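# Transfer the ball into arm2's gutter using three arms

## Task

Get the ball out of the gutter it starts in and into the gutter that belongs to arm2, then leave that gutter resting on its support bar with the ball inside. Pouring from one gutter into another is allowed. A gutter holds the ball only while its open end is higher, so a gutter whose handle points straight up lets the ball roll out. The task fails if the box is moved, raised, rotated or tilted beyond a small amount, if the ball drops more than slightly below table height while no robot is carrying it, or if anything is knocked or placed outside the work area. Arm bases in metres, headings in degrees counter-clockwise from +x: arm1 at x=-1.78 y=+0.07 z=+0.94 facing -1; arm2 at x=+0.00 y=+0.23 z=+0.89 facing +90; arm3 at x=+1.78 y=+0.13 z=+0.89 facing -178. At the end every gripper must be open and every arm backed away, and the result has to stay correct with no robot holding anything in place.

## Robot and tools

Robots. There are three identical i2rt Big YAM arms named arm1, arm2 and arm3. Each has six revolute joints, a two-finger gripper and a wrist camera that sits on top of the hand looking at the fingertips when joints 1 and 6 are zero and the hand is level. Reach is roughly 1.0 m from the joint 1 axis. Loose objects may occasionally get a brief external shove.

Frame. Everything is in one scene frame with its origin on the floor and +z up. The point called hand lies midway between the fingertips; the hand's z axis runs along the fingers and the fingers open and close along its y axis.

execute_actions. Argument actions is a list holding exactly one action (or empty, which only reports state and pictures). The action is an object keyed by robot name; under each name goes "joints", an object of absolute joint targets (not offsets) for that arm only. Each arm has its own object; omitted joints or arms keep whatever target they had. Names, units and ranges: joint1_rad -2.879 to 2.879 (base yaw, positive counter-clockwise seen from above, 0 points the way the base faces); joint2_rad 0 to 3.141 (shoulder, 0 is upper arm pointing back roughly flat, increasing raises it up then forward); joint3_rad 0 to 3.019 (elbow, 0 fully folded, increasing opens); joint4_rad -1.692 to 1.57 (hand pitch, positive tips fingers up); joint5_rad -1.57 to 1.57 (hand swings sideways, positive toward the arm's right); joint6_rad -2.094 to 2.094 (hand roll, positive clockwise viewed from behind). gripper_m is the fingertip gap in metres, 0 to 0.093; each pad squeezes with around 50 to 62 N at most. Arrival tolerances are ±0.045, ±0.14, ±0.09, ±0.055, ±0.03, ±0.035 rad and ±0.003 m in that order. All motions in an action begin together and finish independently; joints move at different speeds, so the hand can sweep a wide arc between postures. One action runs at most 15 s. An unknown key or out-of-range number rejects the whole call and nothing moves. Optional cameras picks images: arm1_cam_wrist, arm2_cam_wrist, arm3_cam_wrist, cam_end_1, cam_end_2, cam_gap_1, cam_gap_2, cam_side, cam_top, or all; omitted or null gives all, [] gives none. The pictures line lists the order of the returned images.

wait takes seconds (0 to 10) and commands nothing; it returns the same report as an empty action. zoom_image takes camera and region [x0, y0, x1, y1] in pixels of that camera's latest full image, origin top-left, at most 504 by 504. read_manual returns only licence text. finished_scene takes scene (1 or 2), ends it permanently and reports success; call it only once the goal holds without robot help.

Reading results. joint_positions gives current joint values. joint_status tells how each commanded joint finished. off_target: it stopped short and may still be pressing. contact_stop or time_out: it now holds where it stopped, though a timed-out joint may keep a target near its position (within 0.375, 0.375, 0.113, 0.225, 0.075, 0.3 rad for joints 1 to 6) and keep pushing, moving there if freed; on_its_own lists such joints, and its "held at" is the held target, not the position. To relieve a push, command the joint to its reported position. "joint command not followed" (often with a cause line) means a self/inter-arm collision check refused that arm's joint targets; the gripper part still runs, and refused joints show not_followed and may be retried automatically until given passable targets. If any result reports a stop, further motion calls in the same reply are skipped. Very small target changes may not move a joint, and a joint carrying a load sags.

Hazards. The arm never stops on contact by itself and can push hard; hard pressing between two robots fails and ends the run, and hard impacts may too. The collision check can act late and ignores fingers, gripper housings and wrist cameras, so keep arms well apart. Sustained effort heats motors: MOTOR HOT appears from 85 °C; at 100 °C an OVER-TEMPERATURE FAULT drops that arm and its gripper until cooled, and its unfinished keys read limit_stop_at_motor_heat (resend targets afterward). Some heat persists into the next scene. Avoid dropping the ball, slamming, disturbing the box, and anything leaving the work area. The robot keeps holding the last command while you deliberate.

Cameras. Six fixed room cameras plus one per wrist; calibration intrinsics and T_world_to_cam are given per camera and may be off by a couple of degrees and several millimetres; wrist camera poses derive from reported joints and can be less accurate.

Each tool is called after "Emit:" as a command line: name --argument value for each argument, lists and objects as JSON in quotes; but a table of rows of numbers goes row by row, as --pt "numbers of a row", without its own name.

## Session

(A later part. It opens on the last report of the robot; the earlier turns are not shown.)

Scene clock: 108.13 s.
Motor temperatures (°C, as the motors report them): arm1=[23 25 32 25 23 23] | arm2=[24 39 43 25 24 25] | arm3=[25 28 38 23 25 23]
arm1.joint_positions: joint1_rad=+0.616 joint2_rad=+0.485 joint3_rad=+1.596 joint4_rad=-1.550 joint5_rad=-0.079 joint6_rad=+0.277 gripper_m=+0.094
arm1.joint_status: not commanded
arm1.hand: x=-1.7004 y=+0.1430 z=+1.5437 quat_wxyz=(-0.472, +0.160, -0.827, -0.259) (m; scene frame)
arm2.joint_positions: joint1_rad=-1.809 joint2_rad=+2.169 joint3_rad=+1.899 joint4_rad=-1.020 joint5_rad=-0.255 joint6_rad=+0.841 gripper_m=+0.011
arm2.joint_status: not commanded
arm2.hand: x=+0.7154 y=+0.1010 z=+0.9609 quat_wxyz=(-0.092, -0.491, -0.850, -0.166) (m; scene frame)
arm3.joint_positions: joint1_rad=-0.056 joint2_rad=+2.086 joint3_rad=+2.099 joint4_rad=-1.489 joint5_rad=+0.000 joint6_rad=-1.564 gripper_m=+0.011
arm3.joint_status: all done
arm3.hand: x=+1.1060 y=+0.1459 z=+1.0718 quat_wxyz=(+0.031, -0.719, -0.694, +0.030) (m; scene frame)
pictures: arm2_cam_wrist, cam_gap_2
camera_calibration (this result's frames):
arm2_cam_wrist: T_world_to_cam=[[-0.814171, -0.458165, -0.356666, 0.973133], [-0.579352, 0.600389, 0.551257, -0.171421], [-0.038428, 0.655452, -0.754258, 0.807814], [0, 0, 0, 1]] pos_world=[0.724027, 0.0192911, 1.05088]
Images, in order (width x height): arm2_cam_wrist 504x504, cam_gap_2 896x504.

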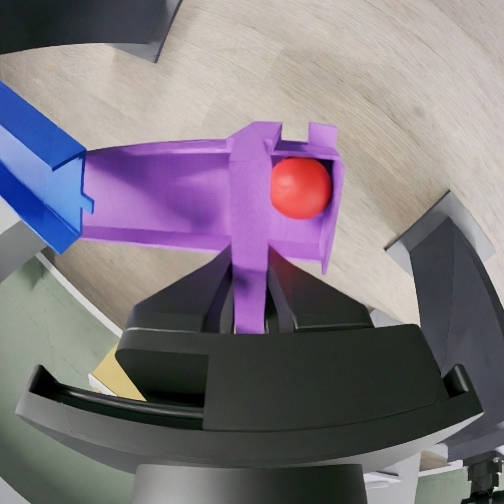

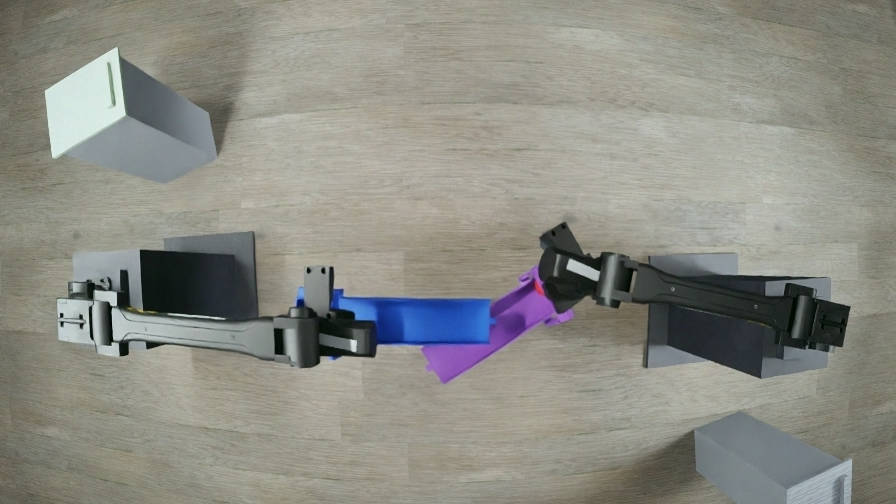

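Emit:
execute_actions --actions '[{"arm3":{"joints":{"joint2_rad":1.80,"joint4_rad":-1.37}}}]' --cameras '[]'

Emit:
execute_actions --actions '[{"arm3":{"joints":{"joint1_rad":1.911,"joint3_rad":1.62,"joint5_rad":0.2,"joint6_rad":0.08}},"arm2":{"joints":{"joint1_rad":0.072,"joint2_rad":1.86,"joint3_rad":1.68,"joint4_rad":-1.33,"joint5_rad":-0.42,"joint6_rad":-0.06}}}]' --cameras '["arm2_cam_wrist","arm3_cam_wrist"]'

Emit:
execute_actions --actions '[{"arm3":{"joints":{"joint2_rad":1.865,"joint3_rad":1.48,"joint4_rad":-1.15}},"arm2":{"joints":{"joint1_rad":0.125,"joint2_rad":1.915,"joint3_rad":1.58,"joint4_rad":-1.175,"joint5_rad":-0.25}}}]' --cameras '["arm2_cam_wrist","arm3_cam_wrist","cam_side"]'

Emit:
zoom_image --camera "cam_side" --region '[390, 190, 470, 250]'

Scene clock: 128.17 s.
Motor temperatures (°C, as the motors report them): arm1=[23 25 32 25 23 23] | arm2=[24 40 44 25 24 25] | arm3=[25 29 38 23 25 23]
arm1.joint_positions: joint1_rad=+0.616 joint2_rad=+0.485 joint3_rad=+1.596 joint4_rad=-1.550 joint5_rad=-0.079 joint6_rad=+0.277 gripper_m=+0.094
arm1.joint_status: not commanded
arm1.hand: x=-1.7004 y=+0.1430 z=+1.5437 quat_wxyz=(-0.472, +0.160, -0.827, -0.259) (m; scene frame)
arm2.joint_positions: joint1_rad=-1.809 joint2_rad=+2.169 joint3_rad=+1.899 joint4_rad=-1.020 joint5_rad=-0.255 joint6_rad=+0.841 gripper_m=+0.011
arm2.joint_status: not commanded
arm2.hand: x=+0.7154 y=+0.1010 z=+0.9609 quat_wxyz=(-0.092, -0.491, -0.850, -0.166) (m; scene frame)
arm3.joint_positions: joint1_rad=-0.056 joint2_rad=+1.825 joint3_rad=+2.106 joint4_rad=-1.394 joint5_rad=+0.000 joint6_rad=-1.564 gripper_m=+0.011
arm3.joint_status: all done
arm3.hand: x=+1.1191 y=+0.1456 z=+1.2504 quat_wxyz=(+0.159, -0.702, -0.677, +0.156) (m; scene frame)
pictures: none
No camera images: the call's "cameras" was empty. Leave "cameras" out to get every camera's image.

Scene clock: 130.40 s.
Motor temperatures (°C, as the motors report them): arm1=[23 25 32 25 23 23] | arm2=[24 39 43 25 24 25] | arm3=[25 29 38 23 25 23]
arm1.joint_positions: joint1_rad=+0.616 joint2_rad=+0.485 joint3_rad=+1.596 joint4_rad=-1.550 joint5_rad=-0.079 joint6_rad=+0.277 gripper_m=+0.094
arm1.joint_status: not commanded
arm1.hand: x=-1.7004 y=+0.1430 z=+1.5437 quat_wxyz=(-0.472, +0.160, -0.827, -0.259) (m; scene frame)
arm2.joint_positions: joint1_rad=+0.076 joint2_rad=+1.885 joint3_rad=+1.672 joint4_rad=-1.319 joint5_rad=-0.416 joint6_rad=-0.050 gripper_m=+0.011
arm2.joint_status: all done
arm2.hand: x=-0.1120 y=+0.8099 z=+1.0568 quat_wxyz=(+0.130, +0.737, -0.643, -0.163) (m; scene frame)
arm3.joint_positions: joint1_rad=+1.916 joint2_rad=+1.825 joint3_rad=+1.611 joint4_rad=-1.372 joint5_rad=+0.195 joint6_rad=+0.068 gripper_m=+0.011
arm3.joint_status: all done
arm3.hand: x=+1.9483 y=-0.4008 z=+1.0484 quat_wxyz=(+0.055, -0.589, -0.803, +0.076) (m; scene frame)
pictures: arm2_cam_wrist, arm3_cam_wrist
camera_calibration (this result's frames):
arm2_cam_wrist: T_world_to_cam=[[0.913343, 0.128701, -0.386316, 0.40802], [0.317919, -0.818187, 0.479058, 0.196464], [-0.254424, -0.560362, -0.788203, 1.38002], [0, 0, 0, 1]] pos_world=[-0.0840116, 0.881545, 1.15125]
arm3_cam_wrist: T_world_to_cam=[[-0.935013, -0.297511, 0.192968, 1.49872], [-0.139436, 0.808787, 0.571333, 0.00357749], [-0.326048, 0.507297, -0.79771, 1.79917], [0, 0, 0, 1]] pos_world=[1.98844, -0.469719, 1.14396]
Images, in order (width x height): arm2_cam_wrist 504x504, arm3_cam_wrist 504x504.

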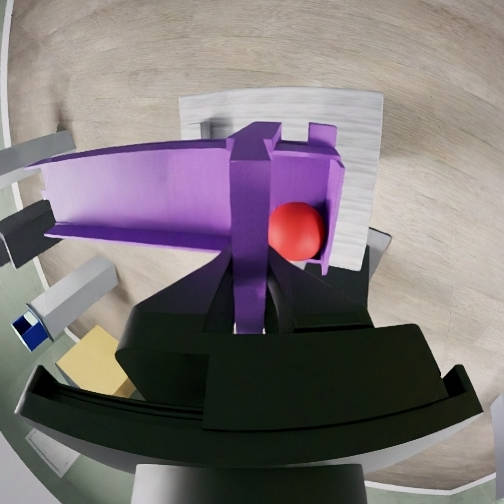

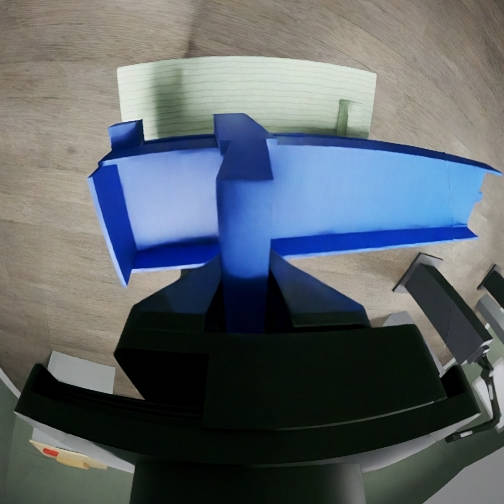

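Scene clock: 131.40 s.
Motor temperatures (°C, as the motors report them): arm1=[23 25 32 25 23 23] | arm2=[24 39 43 25 24 25] | arm3=[25 29 38 23 25 23]
arm1.joint_positions: joint1_rad=+0.616 joint2_rad=+0.485 joint3_rad=+1.596 joint4_rad=-1.550 joint5_rad=-0.079 joint6_rad=+0.277 gripper_m=+0.094
arm1.joint_status: not commanded
arm1.hand: x=-1.7004 y=+0.1430 z=+1.5437 quat_wxyz=(-0.472, +0.160, -0.827, -0.259) (m; scene frame)
arm2.joint_positions: joint1_rad=+0.128 joint2_rad=+1.944 joint3_rad=+1.563 joint4_rad=-1.190 joint5_rad=-0.247 joint6_rad=-0.050 gripper_m=+0.011
arm2.joint_status: all done
arm2.hand: x=-0.1141 y=+0.7998 z=+0.9741 quat_wxyz=(+0.086, +0.761, -0.636, -0.088) (m; scene frame)
arm3.joint_positions: joint1_rad=+1.916 joint2_rad=+1.879 joint3_rad=+1.467 joint4_rad=-1.169 joint5_rad=+0.200 joint6_rad=+0.076 gripper_m=+0.011
arm3.joint_status: all done
arm3.hand: x=+1.9469 y=-0.3977 z=+0.9671 quat_wxyz=(+0.054, -0.592, -0.800, +0.080) (m; scene frame)
pictures: arm2_cam_wrist, arm3_cam_wrist, cam_side
camera_calibration (this result's frames):
arm2_cam_wrist: T_world_to_cam=[[0.959417, 0.166209, -0.227802, 0.200144], [0.267343, -0.793098, 0.547288, 0.136094], [-0.0897046, -0.585979, -0.805346, 1.36464], [0, 0, 0, 1]] pos_world=[-0.105992, 0.874317, 1.07011]
arm3_cam_wrist: T_world_to_cam=[[-0.936439, -0.28944, 0.198258, 1.5149], [-0.131785, 0.813935, 0.565812, 0.0398125], [-0.325137, 0.503721, -0.800344, 1.73162], [0, 0, 0, 1]] pos_world=[1.98687, -0.466184, 1.06302]
Images, in order (width x height): arm2_cam_wrist 504x504, arm3_cam_wrist 504x504, cam_side 896x504.

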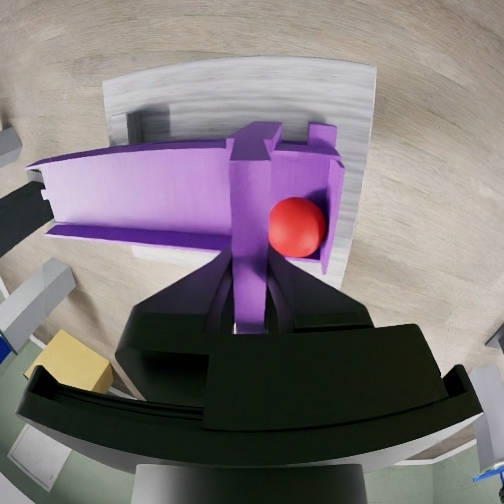

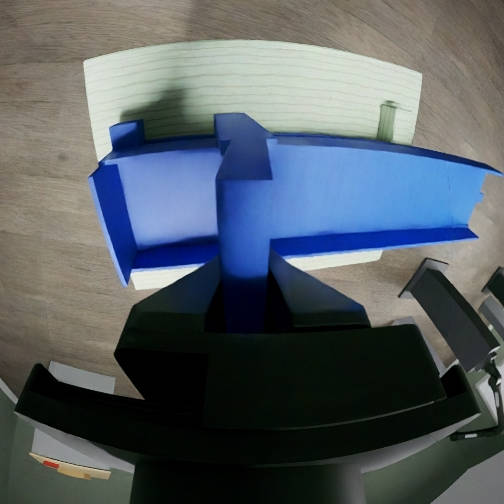

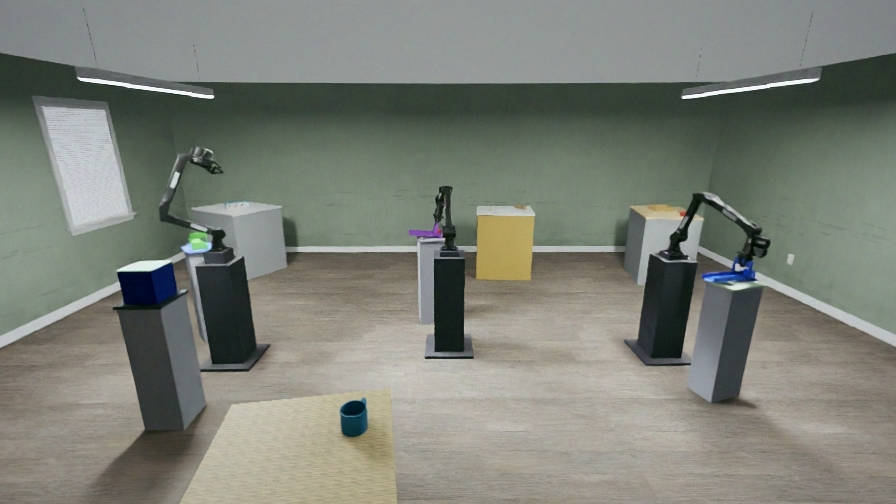

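Region (390, 190, 470, 250) of cam_side's 896x504 image, scaled by 6.300, with more detail than that image has; it fills the top 378 rows of this view, and the rest is white.

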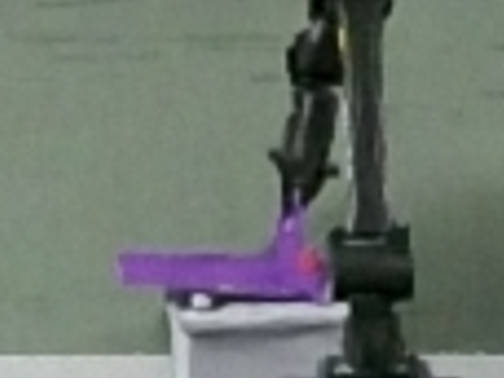

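Emit:
execute_actions --actions '[{"arm3":{"joints":{"gripper_m":0.06}},"arm2":{"joints":{"gripper_m":0.06}}}]' --cameras '[]'

Emit:
execute_actions --actions '[{"arm3":{"joints":{"joint2_rad":1.75,"joint3_rad":1.6,"joint4_rad":-1.4}},"arm2":{"joints":{"joint2_rad":1.8,"joint3_rad":1.68,"joint4_rad":-1.43}}}]' --cameras '["arm2_cam_wrist","arm3_cam_wrist","cam_side"]'

Emit:
zoom_image --camera "cam_side" --region '[390, 190, 470, 250]'

Scene clock: 138.33 s.
Motor temperatures (°C, as the motors report them): arm1=[23 24 32 25 23 23] | arm2=[24 38 42 25 24 25] | arm3=[25 29 38 23 25 23]
arm1.joint_positions: joint1_rad=+0.616 joint2_rad=+0.485 joint3_rad=+1.596 joint4_rad=-1.550 joint5_rad=-0.079 joint6_rad=+0.277 gripper_m=+0.094
arm1.joint_status: not commanded
arm1.hand: x=-1.7004 y=+0.1430 z=+1.5437 quat_wxyz=(-0.472, +0.160, -0.827, -0.259) (m; scene frame)
arm2.joint_positions: joint1_rad=+0.128 joint2_rad=+1.939 joint3_rad=+1.563 joint4_rad=-1.190 joint5_rad=-0.247 joint6_rad=-0.050 gripper_m=+0.060
arm2.joint_status: all done
arm2.hand: x=-0.1141 y=+0.8000 z=+0.9769 quat_wxyz=(+0.085, +0.762, -0.636, -0.090) (m; scene frame)
arm3.joint_positions: joint1_rad=+1.916 joint2_rad=+1.877 joint3_rad=+1.467 joint4_rad=-1.168 joint5_rad=+0.200 joint6_rad=+0.076 gripper_m=+0.060
arm3.joint_status: all done
arm3.hand: x=+1.9471 y=-0.3979 z=+0.9682 quat_wxyz=(+0.053, -0.592, -0.800, +0.080) (m; scene frame)
pictures: none
No camera images: the call's "cameras" was empty. Leave "cameras" out to get every camera's image.

Scene clock: 139.57 s.
Motor temperatures (°C, as the motors report them): arm1=[23 24 32 25 23 23] | arm2=[24 38 42 25 24 25] | arm3=[25 28 38 23 25 23]
arm1.joint_positions: joint1_rad=+0.616 joint2_rad=+0.485 joint3_rad=+1.596 joint4_rad=-1.550 joint5_rad=-0.079 joint6_rad=+0.277 gripper_m=+0.094
arm1.joint_status: not commanded
arm1.hand: x=-1.7004 y=+0.1430 z=+1.5437 quat_wxyz=(-0.472, +0.160, -0.827, -0.259) (m; scene frame)
arm2.joint_positions: joint1_rad=+0.128 joint2_rad=+1.795 joint3_rad=+1.641 joint4_rad=-1.417 joint5_rad=-0.248 joint6_rad=-0.050 gripper_m=+0.060
arm2.joint_status: all done
arm2.hand: x=-0.1104 y=+0.7706 z=+1.0835 quat_wxyz=(+0.087, +0.761, -0.636, -0.089) (m; scene frame)
arm3.joint_positions: joint1_rad=+1.916 joint2_rad=+1.739 joint3_rad=+1.573 joint4_rad=-1.384 joint5_rad=+0.200 joint6_rad=+0.076 gripper_m=+0.060
arm3.joint_status: all done
arm3.hand: x=+1.9407 y=-0.3837 z=+1.0792 quat_wxyz=(+0.041, -0.593, -0.799, +0.088) (m; scene frame)
pictures: arm2_cam_wrist, arm3_cam_wrist, cam_side
camera_calibration (this result's frames):
arm2_cam_wrist: T_world_to_cam=[[0.95933, 0.166203, -0.228173, 0.226792], [0.267554, -0.79307, 0.547225, 0.0521507], [-0.0900066, -0.586018, -0.805284, 1.4359], [0, 0, 0, 1]] pos_world=[-0.102281, 0.845126, 1.17951]
arm3_cam_wrist: T_world_to_cam=[[-0.938937, -0.283416, 0.195124, 1.50147], [-0.138444, 0.830311, 0.53983, 0.0114599], [-0.31501, 0.479852, -0.818847, 1.80344], [0, 0, 0, 1]] pos_world=[1.97948, -0.449357, 1.17758]
Images, in order (width x height): arm2_cam_wrist 504x504, arm3_cam_wrist 504x504, cam_side 896x504.

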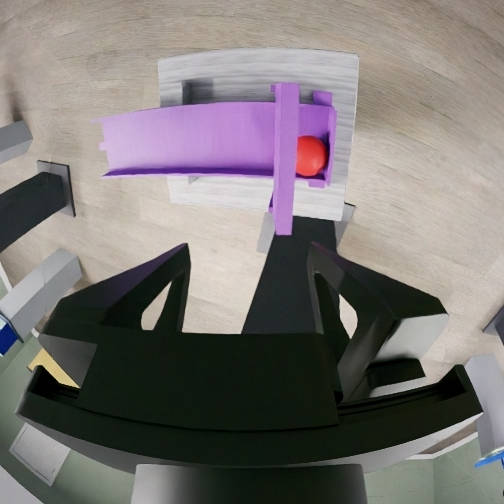

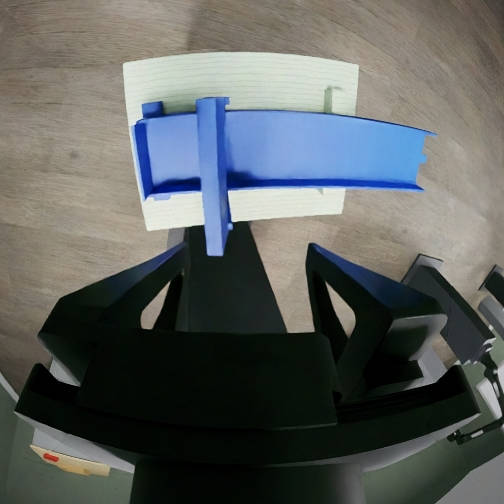

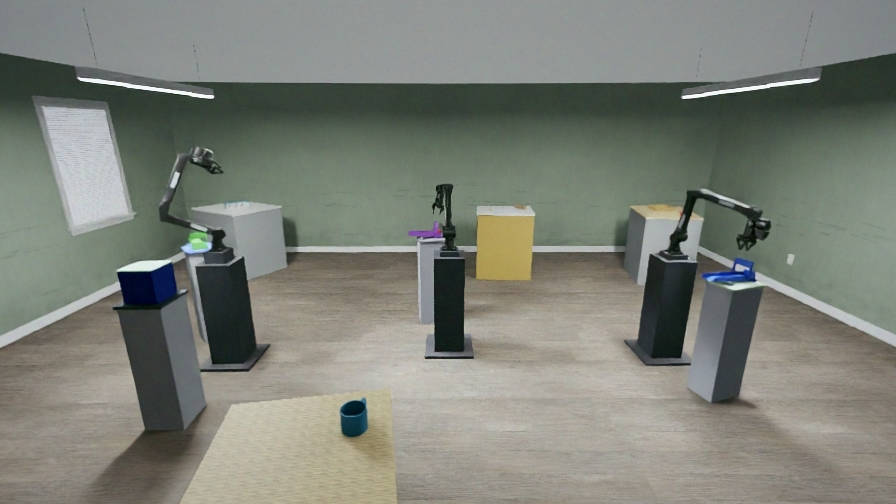

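Region (390, 190, 470, 250) of cam_side's 896x504 image, scaled by 6.300, with more detail than that image has; it fills the top 378 rows of this view, and the rest is white.

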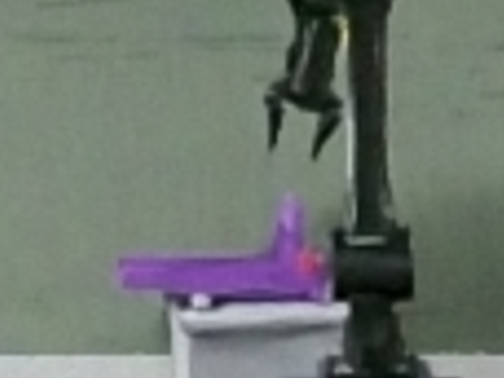

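Emit:
finished_scene --scene 2

The scene is finished: the task was done.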